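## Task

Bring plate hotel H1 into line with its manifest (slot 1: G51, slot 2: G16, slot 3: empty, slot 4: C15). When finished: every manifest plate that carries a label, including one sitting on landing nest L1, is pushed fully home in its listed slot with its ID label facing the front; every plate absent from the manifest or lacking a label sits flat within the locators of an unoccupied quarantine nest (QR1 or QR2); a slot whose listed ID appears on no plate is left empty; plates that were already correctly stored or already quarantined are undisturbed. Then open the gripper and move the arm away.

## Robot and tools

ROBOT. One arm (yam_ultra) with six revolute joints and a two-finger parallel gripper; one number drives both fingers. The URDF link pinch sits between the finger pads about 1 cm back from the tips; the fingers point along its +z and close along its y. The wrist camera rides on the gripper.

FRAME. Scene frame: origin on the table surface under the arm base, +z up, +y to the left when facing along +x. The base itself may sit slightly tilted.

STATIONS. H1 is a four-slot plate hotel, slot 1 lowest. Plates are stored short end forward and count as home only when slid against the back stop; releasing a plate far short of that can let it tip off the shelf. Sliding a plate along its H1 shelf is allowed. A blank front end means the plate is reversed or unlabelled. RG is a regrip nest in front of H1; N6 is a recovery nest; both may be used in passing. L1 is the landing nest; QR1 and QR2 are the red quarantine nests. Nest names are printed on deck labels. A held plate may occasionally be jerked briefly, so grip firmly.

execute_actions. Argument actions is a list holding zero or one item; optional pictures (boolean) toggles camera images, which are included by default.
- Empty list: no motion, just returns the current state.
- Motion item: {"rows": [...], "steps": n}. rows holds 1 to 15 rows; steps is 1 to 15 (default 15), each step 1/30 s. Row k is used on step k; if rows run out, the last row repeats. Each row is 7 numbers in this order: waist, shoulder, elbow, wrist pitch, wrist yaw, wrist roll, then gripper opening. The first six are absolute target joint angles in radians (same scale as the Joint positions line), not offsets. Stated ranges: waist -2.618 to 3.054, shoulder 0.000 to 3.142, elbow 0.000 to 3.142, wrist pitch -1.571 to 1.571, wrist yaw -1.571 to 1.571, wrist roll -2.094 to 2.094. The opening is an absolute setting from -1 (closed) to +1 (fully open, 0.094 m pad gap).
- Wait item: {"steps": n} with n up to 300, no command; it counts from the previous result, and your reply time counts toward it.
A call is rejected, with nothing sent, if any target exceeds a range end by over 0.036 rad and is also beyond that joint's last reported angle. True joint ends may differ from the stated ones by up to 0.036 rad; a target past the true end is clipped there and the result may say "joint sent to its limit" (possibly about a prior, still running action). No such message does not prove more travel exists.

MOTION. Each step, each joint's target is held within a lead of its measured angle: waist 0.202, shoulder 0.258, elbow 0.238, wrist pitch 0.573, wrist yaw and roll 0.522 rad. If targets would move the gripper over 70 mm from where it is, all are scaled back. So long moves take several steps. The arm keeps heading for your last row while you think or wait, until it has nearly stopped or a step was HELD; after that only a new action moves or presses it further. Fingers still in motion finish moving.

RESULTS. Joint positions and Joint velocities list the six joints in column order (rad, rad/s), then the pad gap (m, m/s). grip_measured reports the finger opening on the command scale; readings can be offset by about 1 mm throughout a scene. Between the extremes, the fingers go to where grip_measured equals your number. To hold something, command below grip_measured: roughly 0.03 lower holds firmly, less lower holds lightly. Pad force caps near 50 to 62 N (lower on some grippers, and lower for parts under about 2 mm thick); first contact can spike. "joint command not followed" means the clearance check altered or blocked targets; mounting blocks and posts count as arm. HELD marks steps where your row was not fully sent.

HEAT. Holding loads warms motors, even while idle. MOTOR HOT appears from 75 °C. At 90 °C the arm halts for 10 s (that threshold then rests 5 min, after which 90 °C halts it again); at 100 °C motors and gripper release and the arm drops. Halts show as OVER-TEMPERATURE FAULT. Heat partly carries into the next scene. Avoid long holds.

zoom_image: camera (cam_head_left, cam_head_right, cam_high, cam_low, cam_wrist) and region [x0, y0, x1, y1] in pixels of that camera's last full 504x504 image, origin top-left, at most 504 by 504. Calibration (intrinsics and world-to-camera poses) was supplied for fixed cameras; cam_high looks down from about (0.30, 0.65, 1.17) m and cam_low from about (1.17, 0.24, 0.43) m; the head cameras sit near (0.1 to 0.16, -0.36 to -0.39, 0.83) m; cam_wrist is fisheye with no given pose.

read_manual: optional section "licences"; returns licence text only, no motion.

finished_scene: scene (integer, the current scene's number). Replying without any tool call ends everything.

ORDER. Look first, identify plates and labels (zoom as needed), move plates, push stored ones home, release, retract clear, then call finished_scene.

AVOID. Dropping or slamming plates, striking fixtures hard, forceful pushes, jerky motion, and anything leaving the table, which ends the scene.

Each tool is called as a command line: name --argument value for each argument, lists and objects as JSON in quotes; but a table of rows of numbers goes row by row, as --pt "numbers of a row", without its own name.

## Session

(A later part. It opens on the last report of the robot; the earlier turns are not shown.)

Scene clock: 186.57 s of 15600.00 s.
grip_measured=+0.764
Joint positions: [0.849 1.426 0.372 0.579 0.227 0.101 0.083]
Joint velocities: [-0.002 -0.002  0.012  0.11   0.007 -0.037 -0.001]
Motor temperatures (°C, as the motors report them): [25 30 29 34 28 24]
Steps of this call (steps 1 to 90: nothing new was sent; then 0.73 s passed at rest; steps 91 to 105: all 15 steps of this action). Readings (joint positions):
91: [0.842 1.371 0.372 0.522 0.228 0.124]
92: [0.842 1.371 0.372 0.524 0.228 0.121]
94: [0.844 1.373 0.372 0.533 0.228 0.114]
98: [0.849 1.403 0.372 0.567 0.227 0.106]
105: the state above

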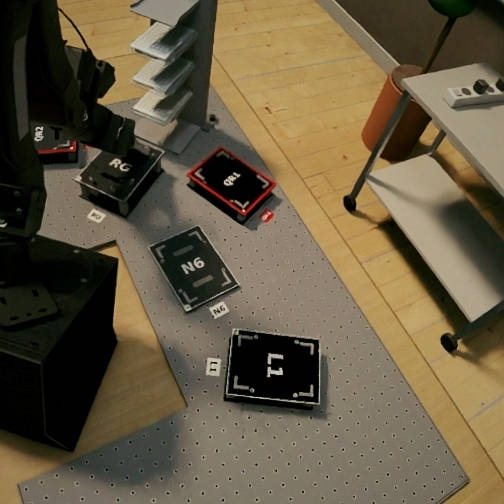

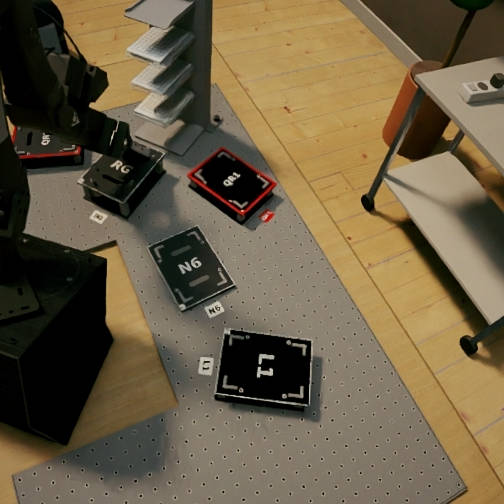

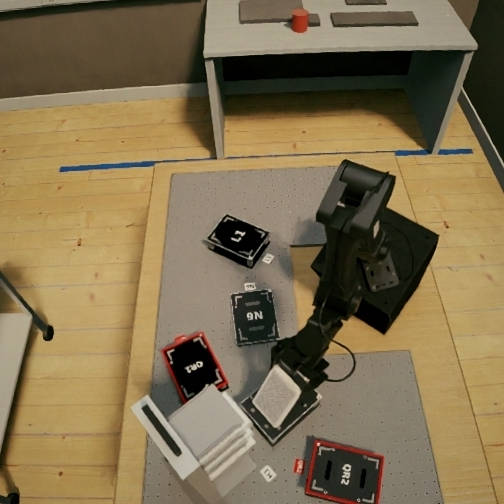

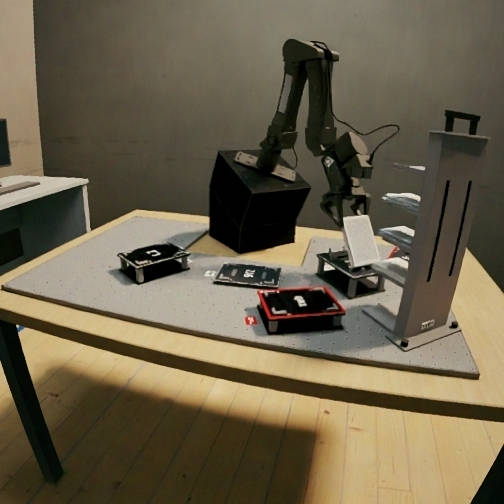

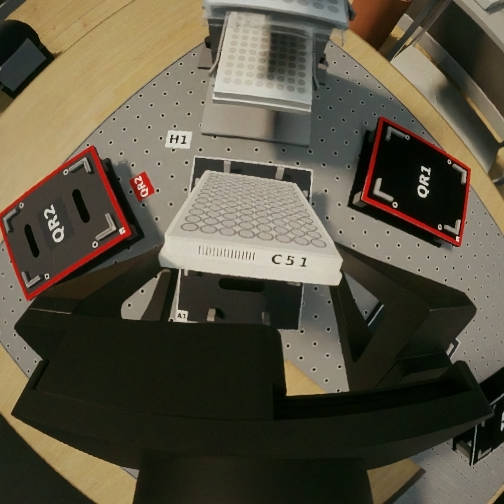

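execute_actions --actions '[{"rows":[[0.859,1.435,0.397,0.635,0.222,0.10,0.73],[0.859,1.445,0.397,0.65,0.222,0.10,0.75],[0.859,1.455,0.397,0.66,0.222,0.10,0.77],[0.859,1.465,0.397,0.67,0.222,0.11,0.79],[0.859,1.475,0.397,0.68,0.222,0.11,0.80],[0.859,1.475,0.397,0.68,0.222,0.12,0.81],[0.859,1.475,0.397,0.68,0.222,0.12,0.82]]}]' --pictures false

execute_actions --actions '[{"rows":[[0.861,1.485,0.37,0.70,0.23,0.13,0.825],[0.863,1.495,0.365,0.715,0.235,0.135,0.825],[0.865,1.505,0.36,0.73,0.24,0.14,0.825],[0.866,1.515,0.355,0.745,0.242,0.145,0.825],[0.867,1.525,0.351,0.76,0.244,0.15,0.825],[0.868,1.535,0.347,0.775,0.246,0.155,0.825],[0.869,1.545,0.343,0.785,0.248,0.16,0.825],[0.870,1.555,0.339,0.795,0.25,0.165,0.825],[0.871,1.565,0.335,0.805,0.252,0.17,0.825],[0.872,1.575,0.332,0.815,0.254,0.175,0.825],[0.873,1.585,0.329,0.825,0.256,0.18,0.825],[0.874,1.595,0.326,0.835,0.258,0.18,0.825]]}]'

zoom_image --camera "cam_low" --region '[290,180,420,310]'

Scene clock: 189.17 s of 15600.00 s.
grip_measured=+0.819
Joint positions: [0.849 1.474 0.372 0.646 0.227 0.113 0.085]
Joint velocities: [ 0.012 -0.012 -0.012 -0.007  0.051 -0.007 -0.001]
Motor temperatures (°C, as the motors report them): [25 30 29 34 28 24]
Steps of this call (steps 1 to 15: the robot went on to your last target; steps 16 to 63: nothing new was sent; steps 64 to 78: all 15 steps of this action). Readings (joint positions):
64: [0.849 1.426 0.372 0.589 0.227 0.101]
65: [0.849 1.430 0.372 0.594 0.227 0.101]
67: [0.849 1.444 0.372 0.611 0.227 0.101]
71: [0.849 1.472 0.372 0.633 0.227 0.107]
78: the state above

Scene clock: 189.67 s of 15600.00 s.
grip_measured=+0.824
Joint positions: [0.866 1.592 0.341 0.78  0.236 0.164 0.086]
Joint velocities: [-0.012  0.061 -0.037  0.051 -0.051  0.066 -0.001]
Motor temperatures (°C, as the motors report them): [25 30 29 34 28 24]
Steps of this call (steps 1 to 15: all 15 steps of this action). Readings (joint positions):
1: [0.849 1.475 0.372 0.649 0.227 0.114]
2: [0.849 1.479 0.372 0.656 0.227 0.117]
4: [0.851 1.493 0.372 0.676 0.229 0.124]
8: [0.858 1.533 0.367 0.723 0.234 0.140]
15: the state above

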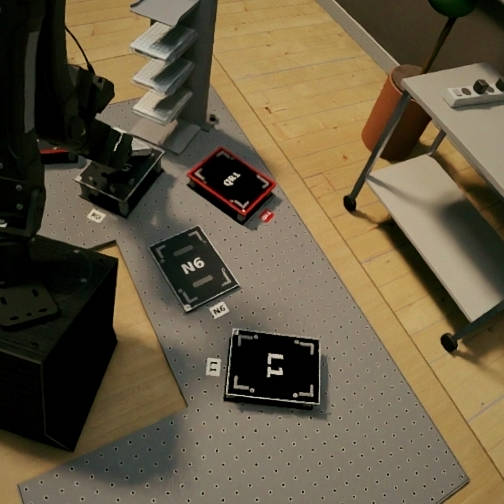

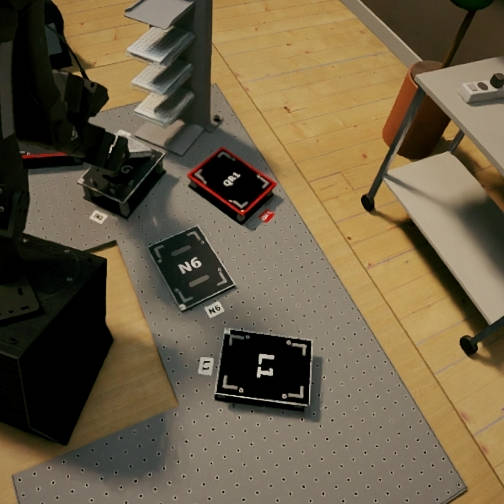

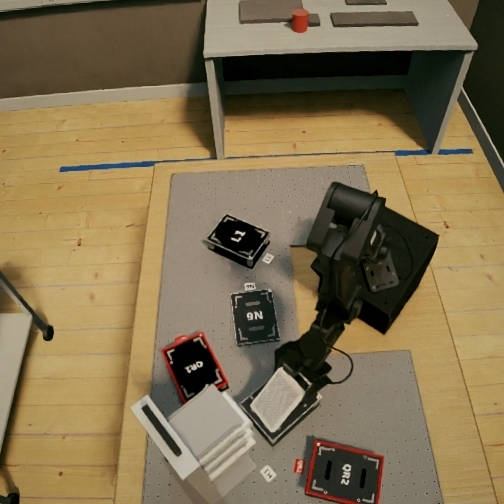

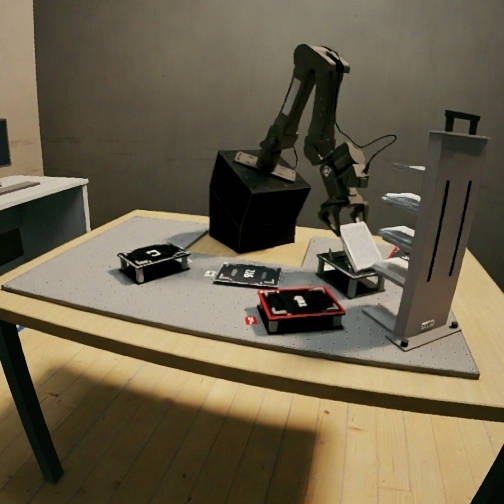

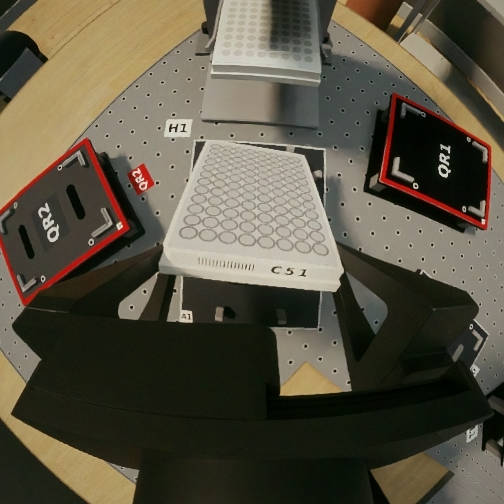

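Region (290, 180, 420, 310) of cam_low's 504x504 image, scaled by 3.877, with more detail than that image has.

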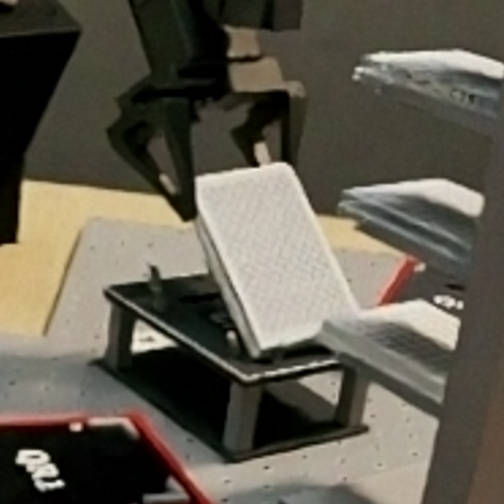

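execute_actions --actions '[{"rows":[[0.874,1.60,0.318,0.85,0.275,0.18,0.826],[0.874,1.605,0.312,0.86,0.285,0.18,0.826],[0.874,1.61,0.306,0.875,0.295,0.18,0.826],[0.874,1.62,0.30,0.89,0.30,0.185,0.826],[0.875,1.63,0.296,0.905,0.30,0.19,0.826],[0.876,1.64,0.292,0.92,0.30,0.19,0.826],[0.877,1.652,0.288,0.935,0.30,0.195,0.826],[0.878,1.664,0.284,0.95,0.30,0.2,0.826],[0.879,1.676,0.281,0.965,0.30,0.2,0.826],[0.88,1.688,0.278,0.98,0.30,0.2,0.826],[0.881,1.70,0.275,0.99,0.30,0.2,0.826],[0.882,1.712,0.272,1.0,0.30,0.2,0.826],[0.883,1.724,0.27,1.005,0.30,0.2,0.826],[0.883,1.735,0.27,1.005,0.30,0.2,0.826]]}]' --pictures false

execute_actions --actions '[{"steps":8}]'

zoom_image --camera "cam_wrist" --region '[130,80,370,320]'

Scene clock: 193.47 s of 15600.00 s.
grip_measured=+0.824
Joint positions: [0.875 1.721 0.293 0.951 0.27  0.189 0.086]
Joint velocities: [ 0.027  0.256 -0.027  0.125 -0.051 -0.051 -0.001]
Motor temperatures (°C, as the motors report them): [25 30 29 34 28 24]
Steps of this call (steps 1 to 30: the robot went on to your last target; steps 31 to 90: nothing new was sent; then 0.30 s passed at rest; steps 91 to 105: all 15 steps of this action). Readings (joint positions):
91: [0.866 1.593 0.340 0.799 0.244 0.170]
92: [0.866 1.595 0.339 0.804 0.247 0.170]
94: [0.866 1.601 0.332 0.826 0.256 0.172]
98: [0.868 1.638 0.312 0.876 0.266 0.180]
105: the state above

Scene clock: 193.73 s of 15600.00 s.
grip_measured=+0.824
Joint positions: [0.875 1.732 0.29  0.972 0.274 0.191 0.086]
Joint velocities: [ 0.017 -0.007 -0.007  0.051  0.037 -0.081 -0.   ]
Motor temperatures (°C, as the motors report them): [25 30 29 34 28 24]
Steps of this call (steps 1 to 8: the robot went on to your last target). Readings (joint positions):
1: [0.875 1.728 0.292 0.954 0.270 0.189]
2: [0.875 1.731 0.291 0.957 0.271 0.190]
4: [0.875 1.732 0.290 0.962 0.271 0.190]
8: the state above

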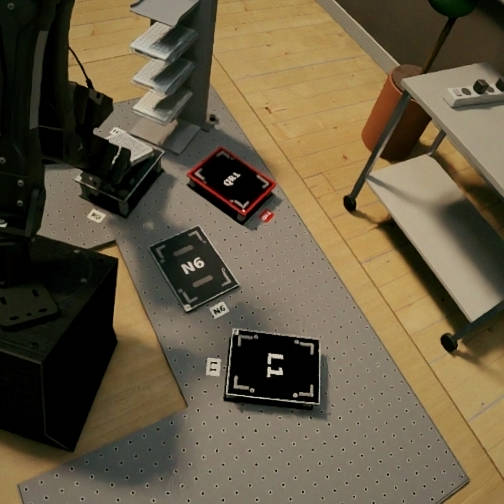

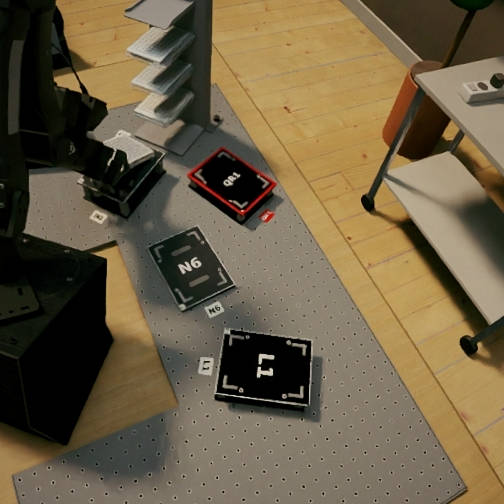

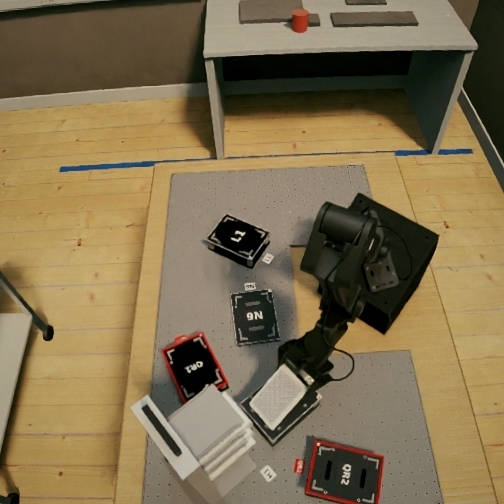

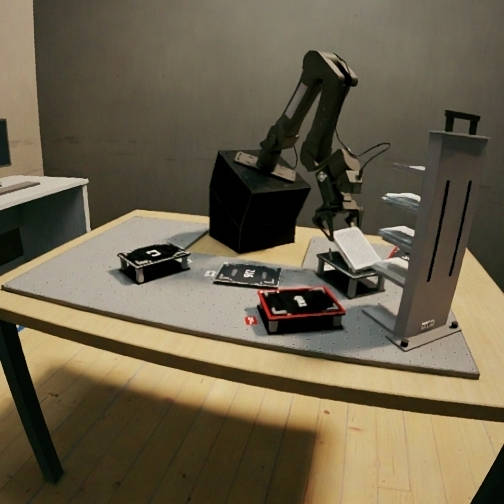

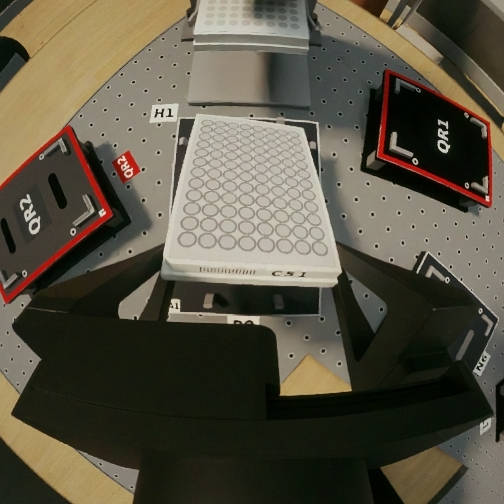

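Region (130, 80, 370, 320) of cam_wrist's 504x504 image, scaled by 2.100, with more detail than that image has.

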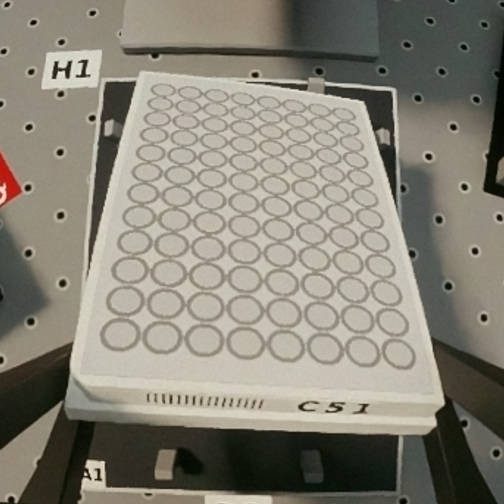

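execute_actions --actions '[{"rows":[[0.886,1.745,0.265,1.03,0.29,0.205,0.826],[0.888,1.76,0.263,1.045,0.29,0.21,0.826],[0.89,1.775,0.26,1.06,0.29,0.215,0.826],[0.892,1.79,0.26,1.075,0.29,0.22,0.826],[0.894,1.805,0.26,1.09,0.29,0.225,0.826],[0.896,1.82,0.26,1.105,0.29,0.23,0.826],[0.897,1.835,0.26,1.12,0.29,0.235,0.826],[0.897,1.85,0.26,1.135,0.29,0.235,0.826],[0.897,1.865,0.26,1.15,0.29,0.235,0.826],[0.897,1.88,0.26,1.165,0.29,0.235,0.826],[0.897,1.895,0.26,1.18,0.29,0.235,0.826],[0.897,1.91,0.26,1.185,0.29,0.235,0.826],[0.897,1.92,0.26,1.19,0.29,0.235,0.826]]}]' --pictures false

execute_actions --actions '[{"steps":10}]'

zoom_image --camera "cam_low" --region '[290,180,420,310]'

Scene clock: 197.50 s of 15600.00 s.
grip_measured=+0.824
Joint positions: [0.888 1.912 0.29  1.133 0.276 0.224 0.086]
Joint velocities: [ 0.007  0.159  0.002  0.125  0.007 -0.022 -0.001]
Motor temperatures (°C, as the motors report them): [25 30 29 34 28 24]
Steps of this call (steps 1 to 30: the robot went on to your last target; steps 31 to 90: nothing new was sent; then 0.27 s passed at rest; steps 91 to 105: all 15 steps of this action). Readings (joint positions):
91: [0.875 1.734 0.290 0.979 0.275 0.193]
92: [0.875 1.738 0.290 0.987 0.275 0.195]
94: [0.878 1.758 0.290 1.008 0.275 0.200]
98: [0.885 1.820 0.290 1.055 0.276 0.215]
105: the state above

Scene clock: 197.83 s of 15600.00 s.
grip_measured=+0.824
Joint positions: [0.888 1.917 0.29  1.157 0.276 0.228 0.086]
Joint velocities: [-0.002 -0.007 -0.002 -0.022 -0.022  0.037 -0.001]
Motor temperatures (°C, as the motors report them): [25 30 29 34 28 24]
Steps of this call (steps 1 to 10: the robot went on to your last target). Readings (joint positions):
1: [0.888 1.916 0.290 1.136 0.276 0.224]
2: [0.888 1.917 0.290 1.140 0.276 0.225]
4: [0.888 1.917 0.290 1.147 0.276 0.226]
8: [0.888 1.917 0.290 1.156 0.276 0.228]
10: the state above

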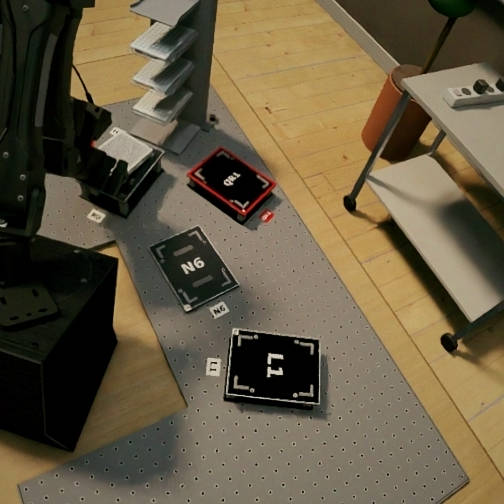

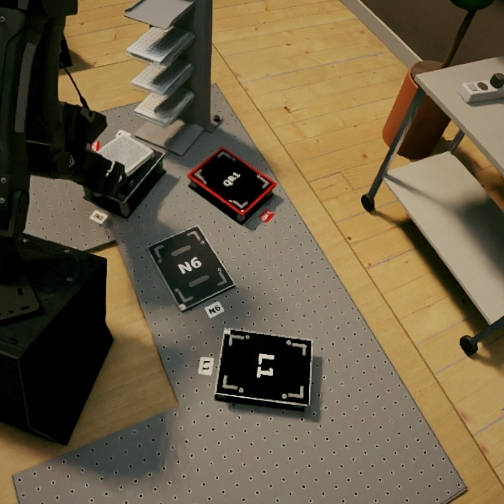

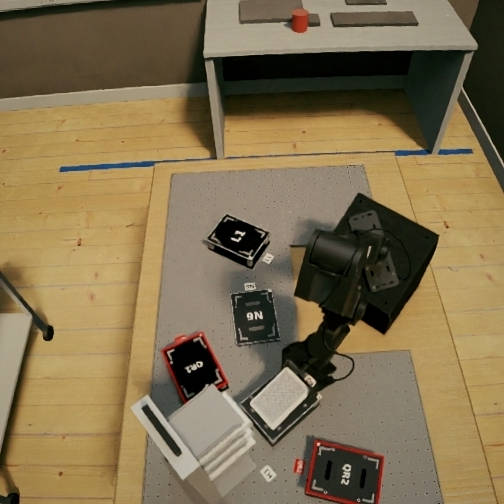

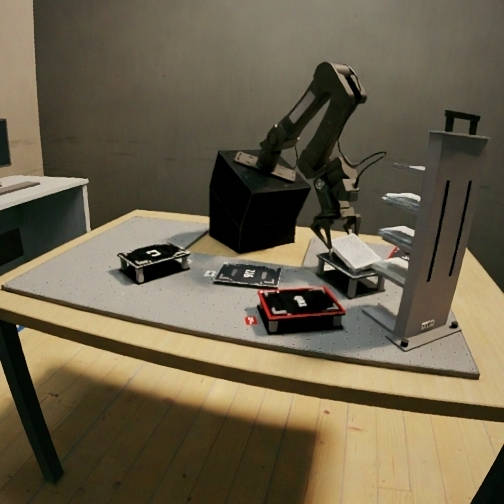

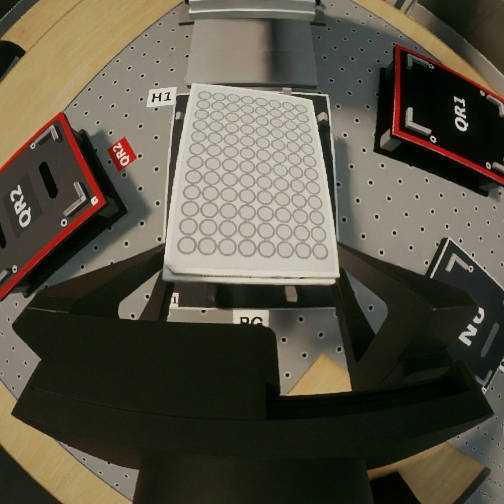

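Region (290, 180, 420, 310) of cam_low's 504x504 image, scaled by 3.877, with more detail than that image has.

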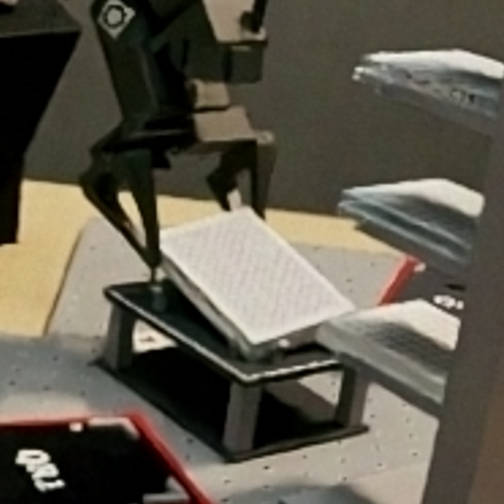

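execute_actions --actions '[{"rows":[[0.88,1.93,0.26,1.20,0.29,0.235,0.826],[0.875,1.94,0.26,1.21,0.29,0.235,0.826],[0.873,1.945,0.26,1.215,0.29,0.235,0.826],[0.873,1.945,0.26,1.215,0.29,0.235,0.826],[0.873,1.945,0.26,1.215,0.29,0.235,0.83],[0.873,1.945,0.26,1.215,0.29,0.235,0.834],[0.873,1.945,0.26,1.215,0.29,0.235,0.838],[0.873,1.945,0.26,1.215,0.29,0.235,0.842],[0.873,1.945,0.26,1.215,0.29,0.235,0.85],[0.873,1.945,0.26,1.215,0.29,0.235,0.87],[0.873,1.945,0.26,1.215,0.29,0.235,0.92],[0.873,1.945,0.26,1.215,0.29,0.235,1]]}]' --pictures false

execute_actions --actions '[{"rows":[[0.873,1.90,0.27,1.15,0.29,0.235,1],[0.873,1.86,0.28,1.10,0.29,0.235,1],[0.873,1.82,0.29,1.05,0.29,0.235,1],[0.873,1.78,0.30,1.0,0.28,0.235,1],[0.873,1.74,0.31,0.96,0.27,0.235,1],[0.873,1.70,0.32,0.93,0.26,0.235,1]]}]'

Scene clock: 200.63 s of 15600.00 s.
grip_measured=+1.000
Joint positions: [0.882 1.94  0.29  1.188 0.276 0.229 0.094]
Joint velocities: [-0.002 -0.027 -0.027  0.037 -0.051  0.037  0.   ]
Motor temperatures (°C, as the motors report them): [25 30 29 35 28 24]
Steps of this call (steps 1 to 30: the robot went on to your last target; steps 31 to 69: nothing new was sent; steps 70 to 84: all 15 steps of this action). Readings (joint positions):
70: [0.888 1.918 0.290 1.161 0.276 0.229]
71: [0.888 1.921 0.290 1.166 0.276 0.229]
73: [0.885 1.932 0.290 1.175 0.276 0.229]
77: [0.883 1.940 0.290 1.180 0.276 0.229]
84: the state above

Scene clock: 201.13 s of 15600.00 s.
grip_measured=+1.000
Joint positions: [0.882 1.711 0.303 0.954 0.268 0.229 0.094]
Joint velocities: [ 0.002 -0.007 -0.017 -0.256  0.022 -0.022  0.   ]
Motor temperatures (°C, as the motors report them): [25 30 29 35 28 24]
Steps of this call (steps 1 to 15: all 15 steps of this action). Readings (joint positions):
1: [0.882 1.937 0.290 1.183 0.276 0.229]
2: [0.882 1.925 0.290 1.165 0.276 0.229]
4: [0.882 1.871 0.290 1.105 0.276 0.229]
8: [0.882 1.730 0.293 1.011 0.272 0.229]
15: the state above

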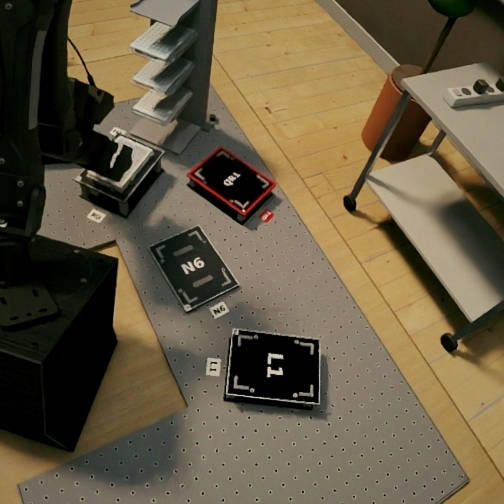

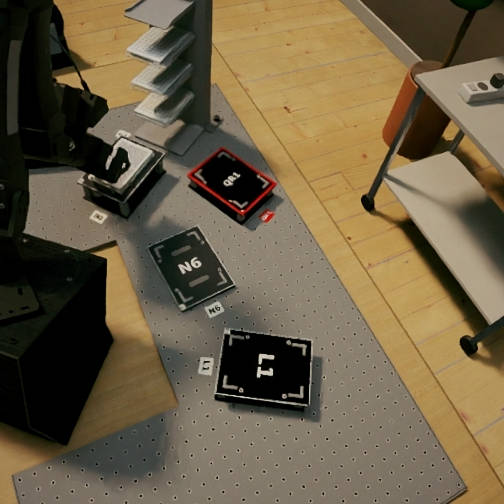

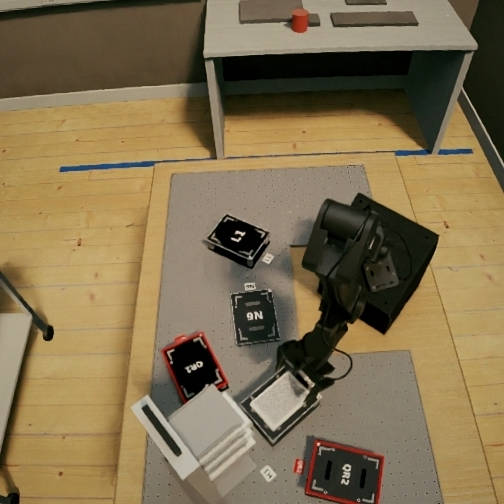

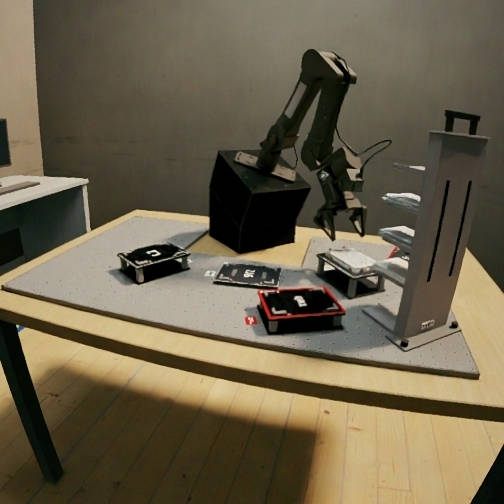

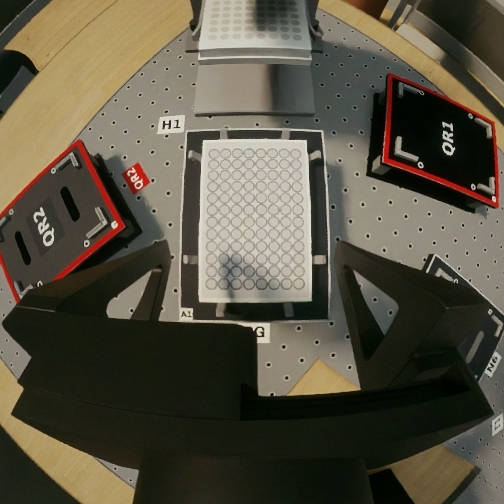

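execute_actions --actions '[{"rows":[[0.86,1.65,0.37,0.85,0.24,0.23,1],[0.85,1.60,0.42,0.74,0.21,0.225,1],[0.84,1.56,0.47,0.63,0.18,0.22,1],[0.82,1.53,0.53,0.52,0.15,0.22,1],[0.81,1.51,0.59,0.41,0.12,0.215,1],[0.80,1.50,0.65,0.30,0.10,0.21,1],[0.78,1.51,0.71,0.19,0.08,0.21,1],[0.77,1.53,0.77,0.08,0.06,0.2,1],[0.76,1.56,0.83,-0.03,0.04,0.2,1],[0.75,1.59,0.89,-0.14,0.02,0.195,1],[0.74,1.62,0.94,-0.25,0.0,0.195,1],[0.73,1.65,0.99,-0.35,-0.012,0.195,1],[0.725,1.68,1.03,-0.43,-0.012,0.195,1],[0.725,1.71,1.065,-0.457,-0.012,0.195,1],[0.725,1.74,1.095,-0.457,-0.012,0.195,1]]}]' --pictures false

execute_actions --actions '[{"steps":20}]'

Scene clock: 205.93 s of 15600.00 s.
grip_measured=+1.000
Joint positions: [ 0.737  1.656  1.027 -0.106  0.047  0.202  0.094]
Joint velocities: [-0.002 -0.002  0.598 -1.15   0.183 -0.022  0.   ]
Motor temperatures (°C, as the motors report them): [25 30 29 34 28 24]
Steps of this call (steps 1 to 30: the robot went on to your last target; steps 31 to 90: nothing new was sent; then 1.30 s passed at rest; steps 91 to 105: all 15 steps of this action). Readings (joint positions):
91: [0.881 1.705 0.308 0.916 0.263 0.229]
92: [0.875 1.688 0.323 0.872 0.254 0.229]
94: [0.856 1.627 0.390 0.740 0.224 0.228]
98: [0.803 1.539 0.641 0.441 0.147 0.220]
105: the state above

Scene clock: 206.60 s of 15600.00 s.
grip_measured=+1.000
Joint positions: [ 0.734  1.662  1.114 -0.267  0.042  0.202  0.094]
Joint velocities: [-0.007 -0.007 -0.002  0.007 -0.095 -0.022  0.   ]
Motor temperatures (°C, as the motors report them): [25 30 29 34 28 24]
Steps of this call (steps 1 to 20: the robot went on to your last target). Readings (joint positions):
1: [0.737 1.653 1.049 -0.149 0.047 0.203]
2: [0.734 1.659 1.074 -0.183 0.043 0.202]
4: [0.734 1.662 1.097 -0.225 0.042 0.202]
8: [0.734 1.662 1.109 -0.256 0.042 0.202]
20: the state above

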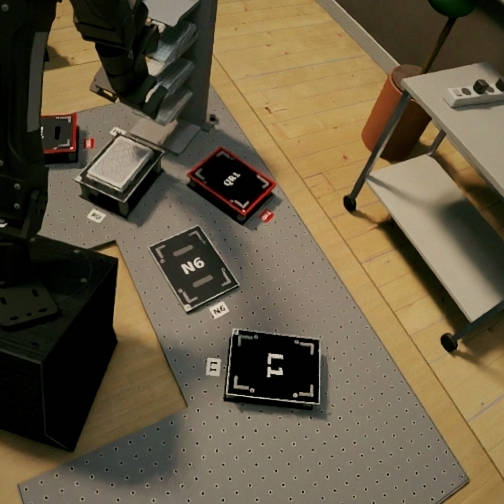

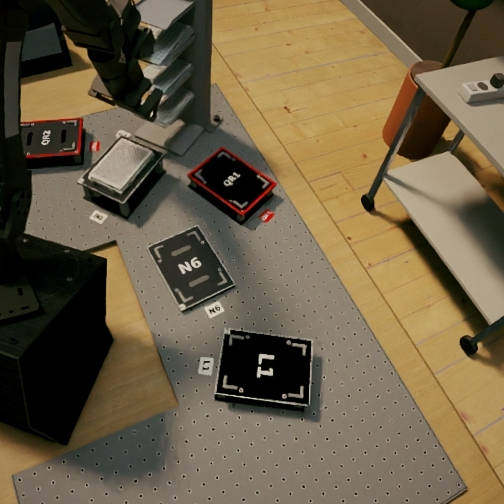

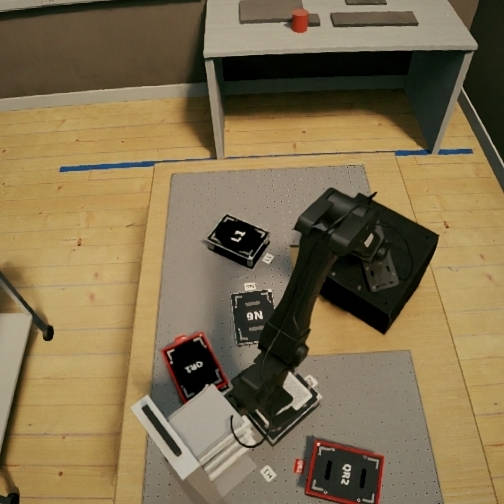

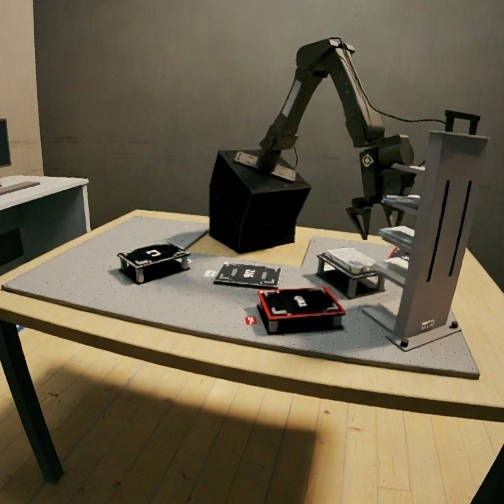

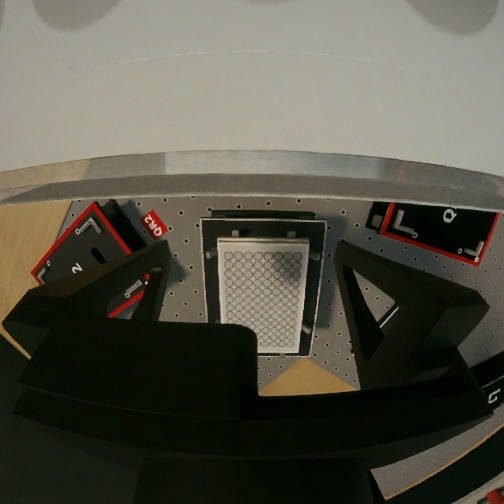

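execute_actions --actions '[{"rows":[[0.725,1.62,1.11,-0.27,0.0,0.195,1],[0.725,1.58,1.10,-0.27,-0.012,0.195,1],[0.725,1.54,1.08,-0.27,-0.012,0.195,1],[0.725,1.50,1.05,-0.29,-0.012,0.195,1],[0.725,1.47,1.02,-0.33,-0.012,0.195,1],[0.725,1.45,1.0,-0.38,-0.012,0.195,1],[0.725,1.45,1.0,-0.44,-0.012,0.195,1],[0.725,1.45,1.0,-0.5,-0.012,0.195,1],[0.725,1.45,1.0,-0.56,-0.012,0.195,1],[0.725,1.45,1.0,-0.62,-0.012,0.195,1],[0.725,1.45,1.0,-0.66,-0.012,0.195,1]]}]' --pictures false

execute_actions --actions '[{"steps":10}]'

Scene clock: 208.97 s of 15600.00 s.
grip_measured=+1.000
Joint positions: [ 0.733  1.456  1.008 -0.582 -0.001  0.201  0.094]
Joint velocities: [-0.012  0.007 -0.1   -0.652 -0.066 -0.022  0.   ]
Motor temperatures (°C, as the motors report them): [25 30 29 34 28 24]
Steps of this call (steps 1 to 15: the robot went on to your last target; steps 16 to 56: nothing new was sent; steps 57 to 71: all 15 steps of this action). Readings (joint positions):
57: [0.734 1.653 1.114 -0.259 0.041 0.202]
58: [0.733 1.644 1.113 -0.263 0.034 0.202]
60: [0.733 1.603 1.094 -0.265 0.020 0.202]
64: [0.733 1.474 1.028 -0.344 0.006 0.202]
71: the state above

Scene clock: 209.30 s of 15600.00 s.
grip_measured=+1.000
Joint positions: [ 0.733  1.456  1.005 -0.648 -0.003  0.201  0.094]
Joint velocities: [ 0.017 -0.002  0.002 -0.037 -0.022 -0.022  0.   ]
Motor temperatures (°C, as the motors report them): [25 30 29 34 28 24]
Steps of this call (steps 1 to 10: the robot went on to your last target). Readings (joint positions):
1: [0.733 1.456 1.006 -0.601 -0.001 0.201]
2: [0.733 1.456 1.005 -0.616 -0.002 0.201]
4: [0.733 1.456 1.005 -0.632 -0.002 0.201]
8: [0.733 1.456 1.005 -0.645 -0.003 0.201]
10: the state above

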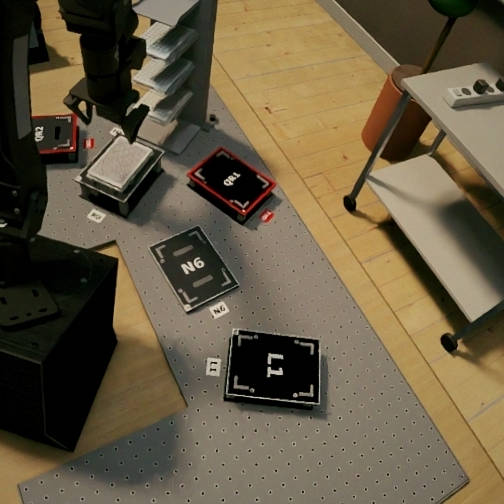

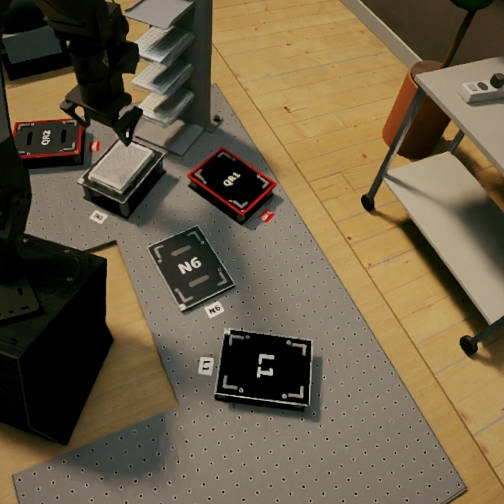

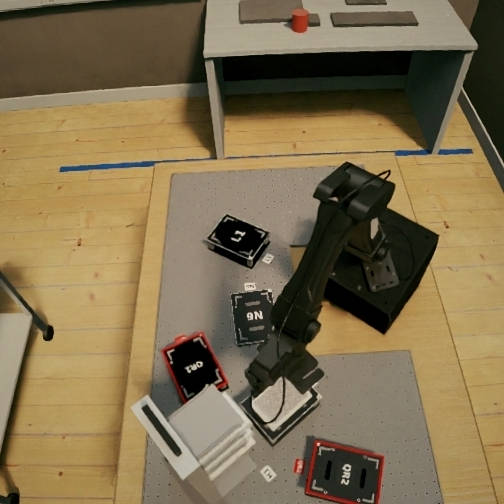

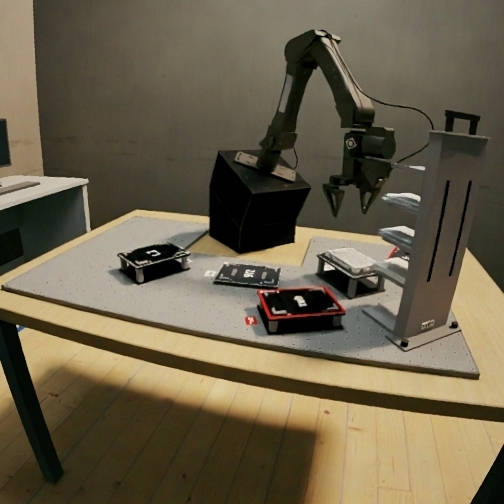

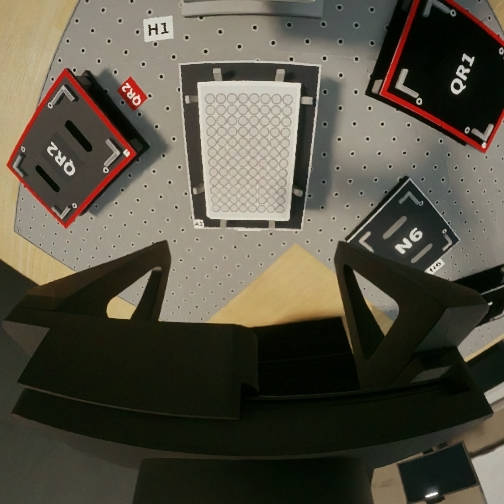

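execute_actions --actions '[{"rows":[[0.74,1.48,1.03,-0.64,-0.005,0.2,1],[0.745,1.51,1.035,-0.62,-0.005,0.2,1],[0.745,1.54,1.04,-0.595,-0.005,0.2,1],[0.745,1.57,1.045,-0.57,-0.005,0.2,1],[0.745,1.60,1.05,-0.545,-0.005,0.2,1],[0.745,1.63,1.055,-0.52,-0.005,0.2,1],[0.745,1.66,1.06,-0.495,-0.005,0.2,1],[0.745,1.69,1.065,-0.47,-0.005,0.2,1],[0.745,1.72,1.07,-0.445,-0.005,0.2,1],[0.745,1.745,1.075,-0.42,-0.005,0.2,1],[0.745,1.77,1.08,-0.395,-0.005,0.2,1],[0.745,1.785,1.085,-0.375,-0.005,0.2,1]]}]' --pictures false

execute_actions --actions '[{"steps":12}]'

Scene clock: 212.87 s of 15600.00 s.
grip_measured=+1.000
Joint positions: [ 0.733  1.802  1.045 -0.441 -0.003  0.201  0.094]
Joint velocities: [-0.012  0.134 -0.002  0.242 -0.022 -0.022  0.   ]
Motor temperatures (°C, as the motors report them): [25 31 29 34 28 24]
Steps of this call (steps 1 to 30: the robot went on to your last target; steps 31 to 90: nothing new was sent; then 0.07 s passed at rest; steps 91 to 105: all 15 steps of this action). Readings (joint positions):
91: [0.733 1.458 1.005 -0.652 -0.003 0.201]
92: [0.733 1.465 1.005 -0.649 -0.003 0.201]
94: [0.733 1.505 1.011 -0.634 -0.003 0.201]
98: [0.733 1.637 1.028 -0.566 -0.003 0.201]
105: the state above

Scene clock: 213.27 s of 15600.00 s.
grip_measured=+1.000
Joint positions: [ 0.733  1.803  1.055 -0.394 -0.003  0.201  0.094]
Joint velocities: [ 0.007 -0.007 -0.012 -0.022  0.051 -0.022  0.   ]
Motor temperatures (°C, as the motors report them): [25 31 29 34 28 24]
Steps of this call (steps 1 to 12: the robot went on to your last target). Readings (joint positions):
1: [0.733 1.803 1.045 -0.434 -0.003 0.201]
2: [0.733 1.803 1.045 -0.427 -0.003 0.201]
4: [0.733 1.803 1.050 -0.415 -0.003 0.201]
8: [0.733 1.803 1.055 -0.398 -0.003 0.201]
12: the state above

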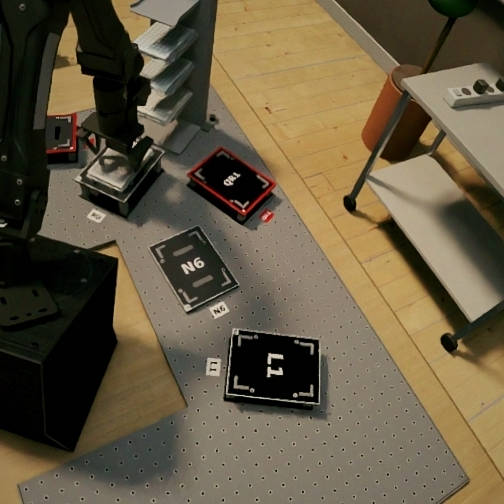

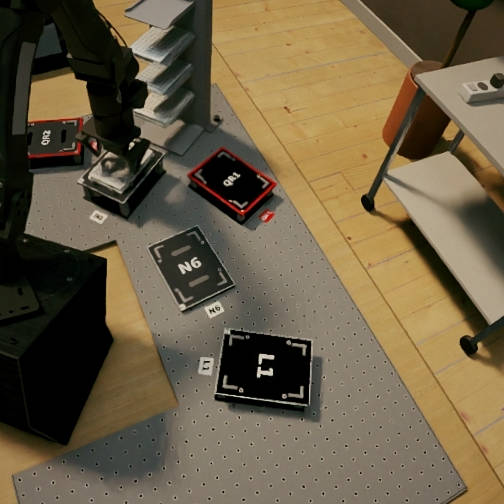

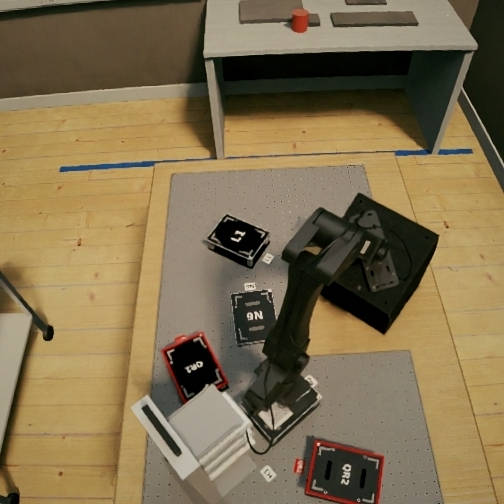

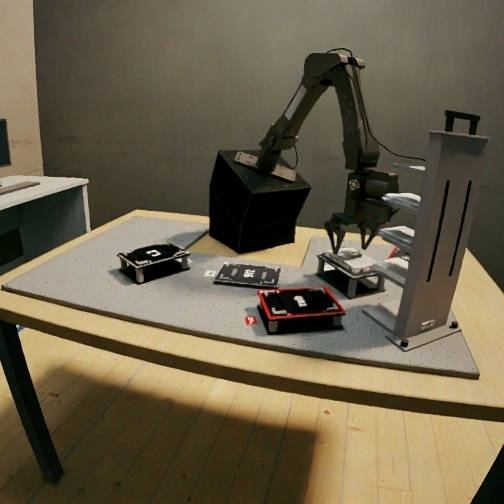

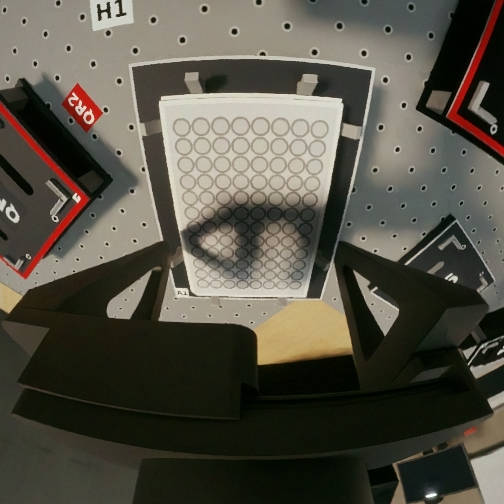

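execute_actions --actions '[{"rows":[[0.752,1.79,1.085,-0.35,-0.005,0.215,1],[0.75,1.79,1.085,-0.34,-0.005,0.215,1],[0.75,1.80,1.085,-0.33,-0.005,0.215,1],[0.75,1.81,1.085,-0.32,-0.005,0.215,1],[0.75,1.82,1.085,-0.31,-0.005,0.215,1],[0.75,1.83,1.085,-0.30,-0.005,0.215,1],[0.75,1.84,1.085,-0.29,-0.005,0.215,1],[0.75,1.85,1.085,-0.285,-0.005,0.215,1],[0.75,1.862,1.085,-0.285,-0.005,0.215,1]]}]'

zoom_image --camera "cam_low" --region '[300,200,400,300]'

Scene clock: 215.33 s of 15600.00 s.
grip_measured=+1.000
Joint positions: [ 0.741  1.871  1.055 -0.314 -0.003  0.209  0.094]
Joint velocities: [ 0.007  0.012  0.002  0.066  0.007 -0.037  0.   ]
Motor temperatures (°C, as the motors report them): [25 31 29 33 28 24]
Steps of this call (steps 1 to 30: the robot went on to your last target; steps 31 to 47: nothing new was sent; steps 48 to 62: all 15 steps of this action). Readings (joint positions):
48: [0.734 1.803 1.055 -0.391 -0.003 0.202]
49: [0.736 1.803 1.055 -0.386 -0.003 0.204]
51: [0.739 1.803 1.055 -0.372 -0.003 0.206]
55: [0.741 1.826 1.055 -0.332 -0.003 0.208]
62: the state above

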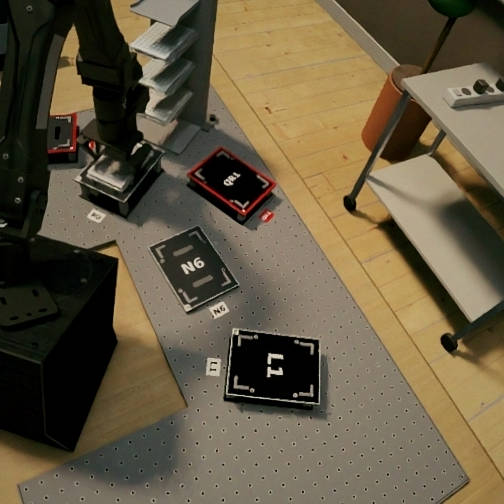

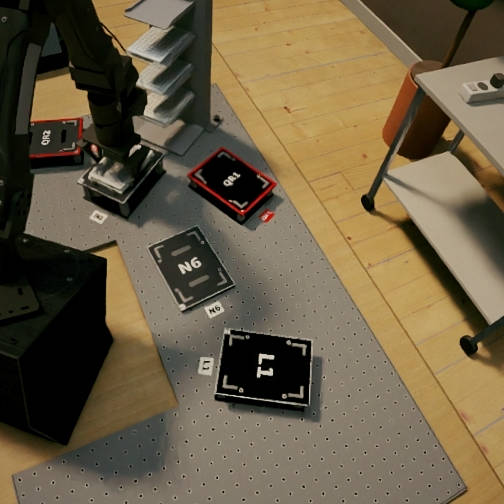

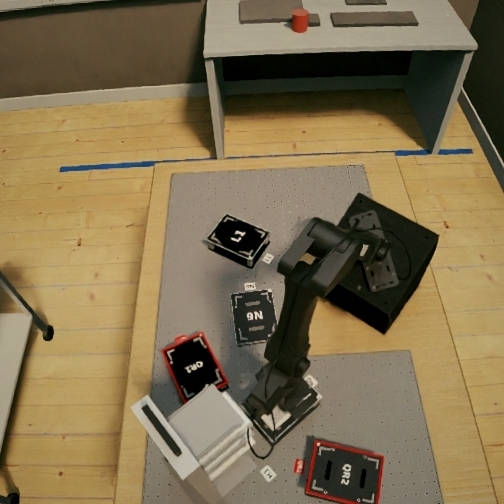

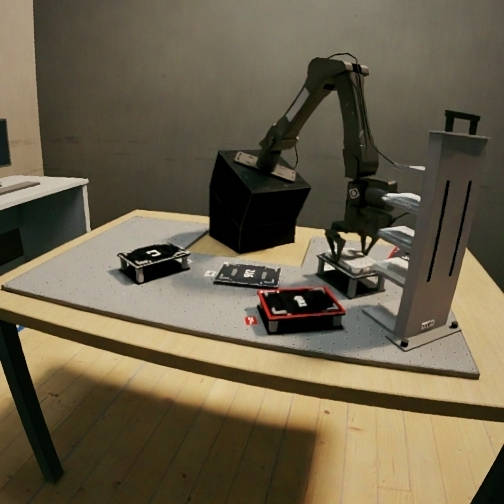

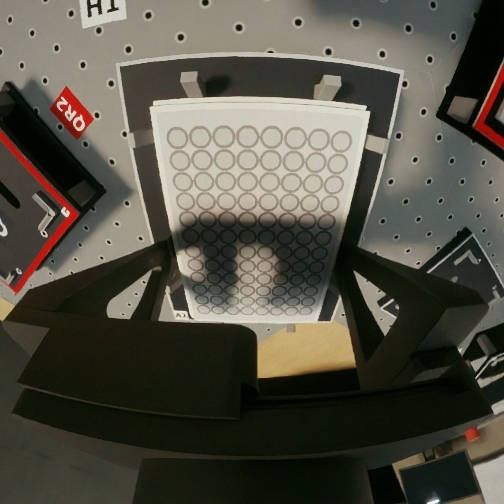

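Region (300, 200, 400, 300) of cam_low's 504x504 image, scaled by 5.040, with more detail than that image has.

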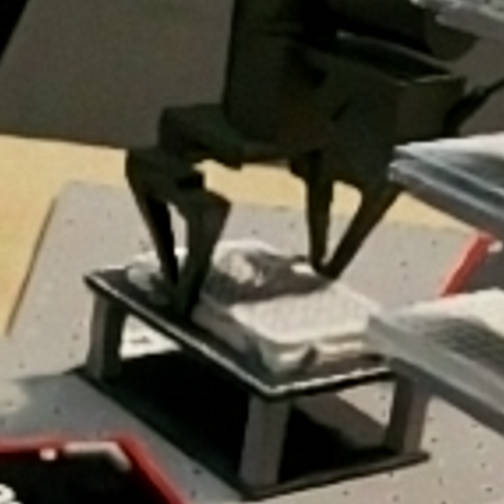

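execute_actions --actions '[{"rows":[[0.74,1.872,1.085,-0.275,-0.005,0.24,1],[0.74,1.88,1.085,-0.275,-0.005,0.24,1],[0.74,1.88,1.085,-0.275,-0.005,0.24,1],[0.74,1.88,1.085,-0.275,-0.005,0.24,1],[0.74,1.88,1.085,-0.275,-0.005,0.24,1],[0.74,1.88,1.085,-0.275,-0.005,0.24,0.93],[0.74,1.88,1.085,-0.275,-0.005,0.24,0.88],[0.74,1.88,1.085,-0.275,-0.005,0.24,0.85],[0.74,1.88,1.085,-0.275,-0.005,0.24,0.82],[0.74,1.88,1.085,-0.275,-0.005,0.24,0.79],[0.74,1.88,1.085,-0.275,-0.005,0.24,0.76],[0.74,1.88,1.085,-0.275,-0.005,0.24,0.74]]}]' --pictures false

Scene clock: 217.83 s of 15600.00 s.
grip_measured=+0.780
Joint positions: [ 0.741  1.878  1.055 -0.294  0.006  0.231  0.084]
Joint velocities: [ 0.002 -0.007  0.002 -0.11   0.051  0.066 -0.001]
Motor temperatures (°C, as the motors report them): [25 32 29 33 28 24]
Steps of this call (steps 1 to 30: the robot went on to your last target; steps 31 to 60: nothing new was sent; steps 61 to 75: all 15 steps of this action). Readings (joint positions):
61: [0.741 1.871 1.055 -0.302 -0.003 0.213]
62: [0.741 1.872 1.055 -0.301 -0.003 0.217]
64: [0.741 1.876 1.055 -0.296 -0.003 0.223]
68: [0.741 1.877 1.055 -0.294 0.002 0.229]
75: the state above


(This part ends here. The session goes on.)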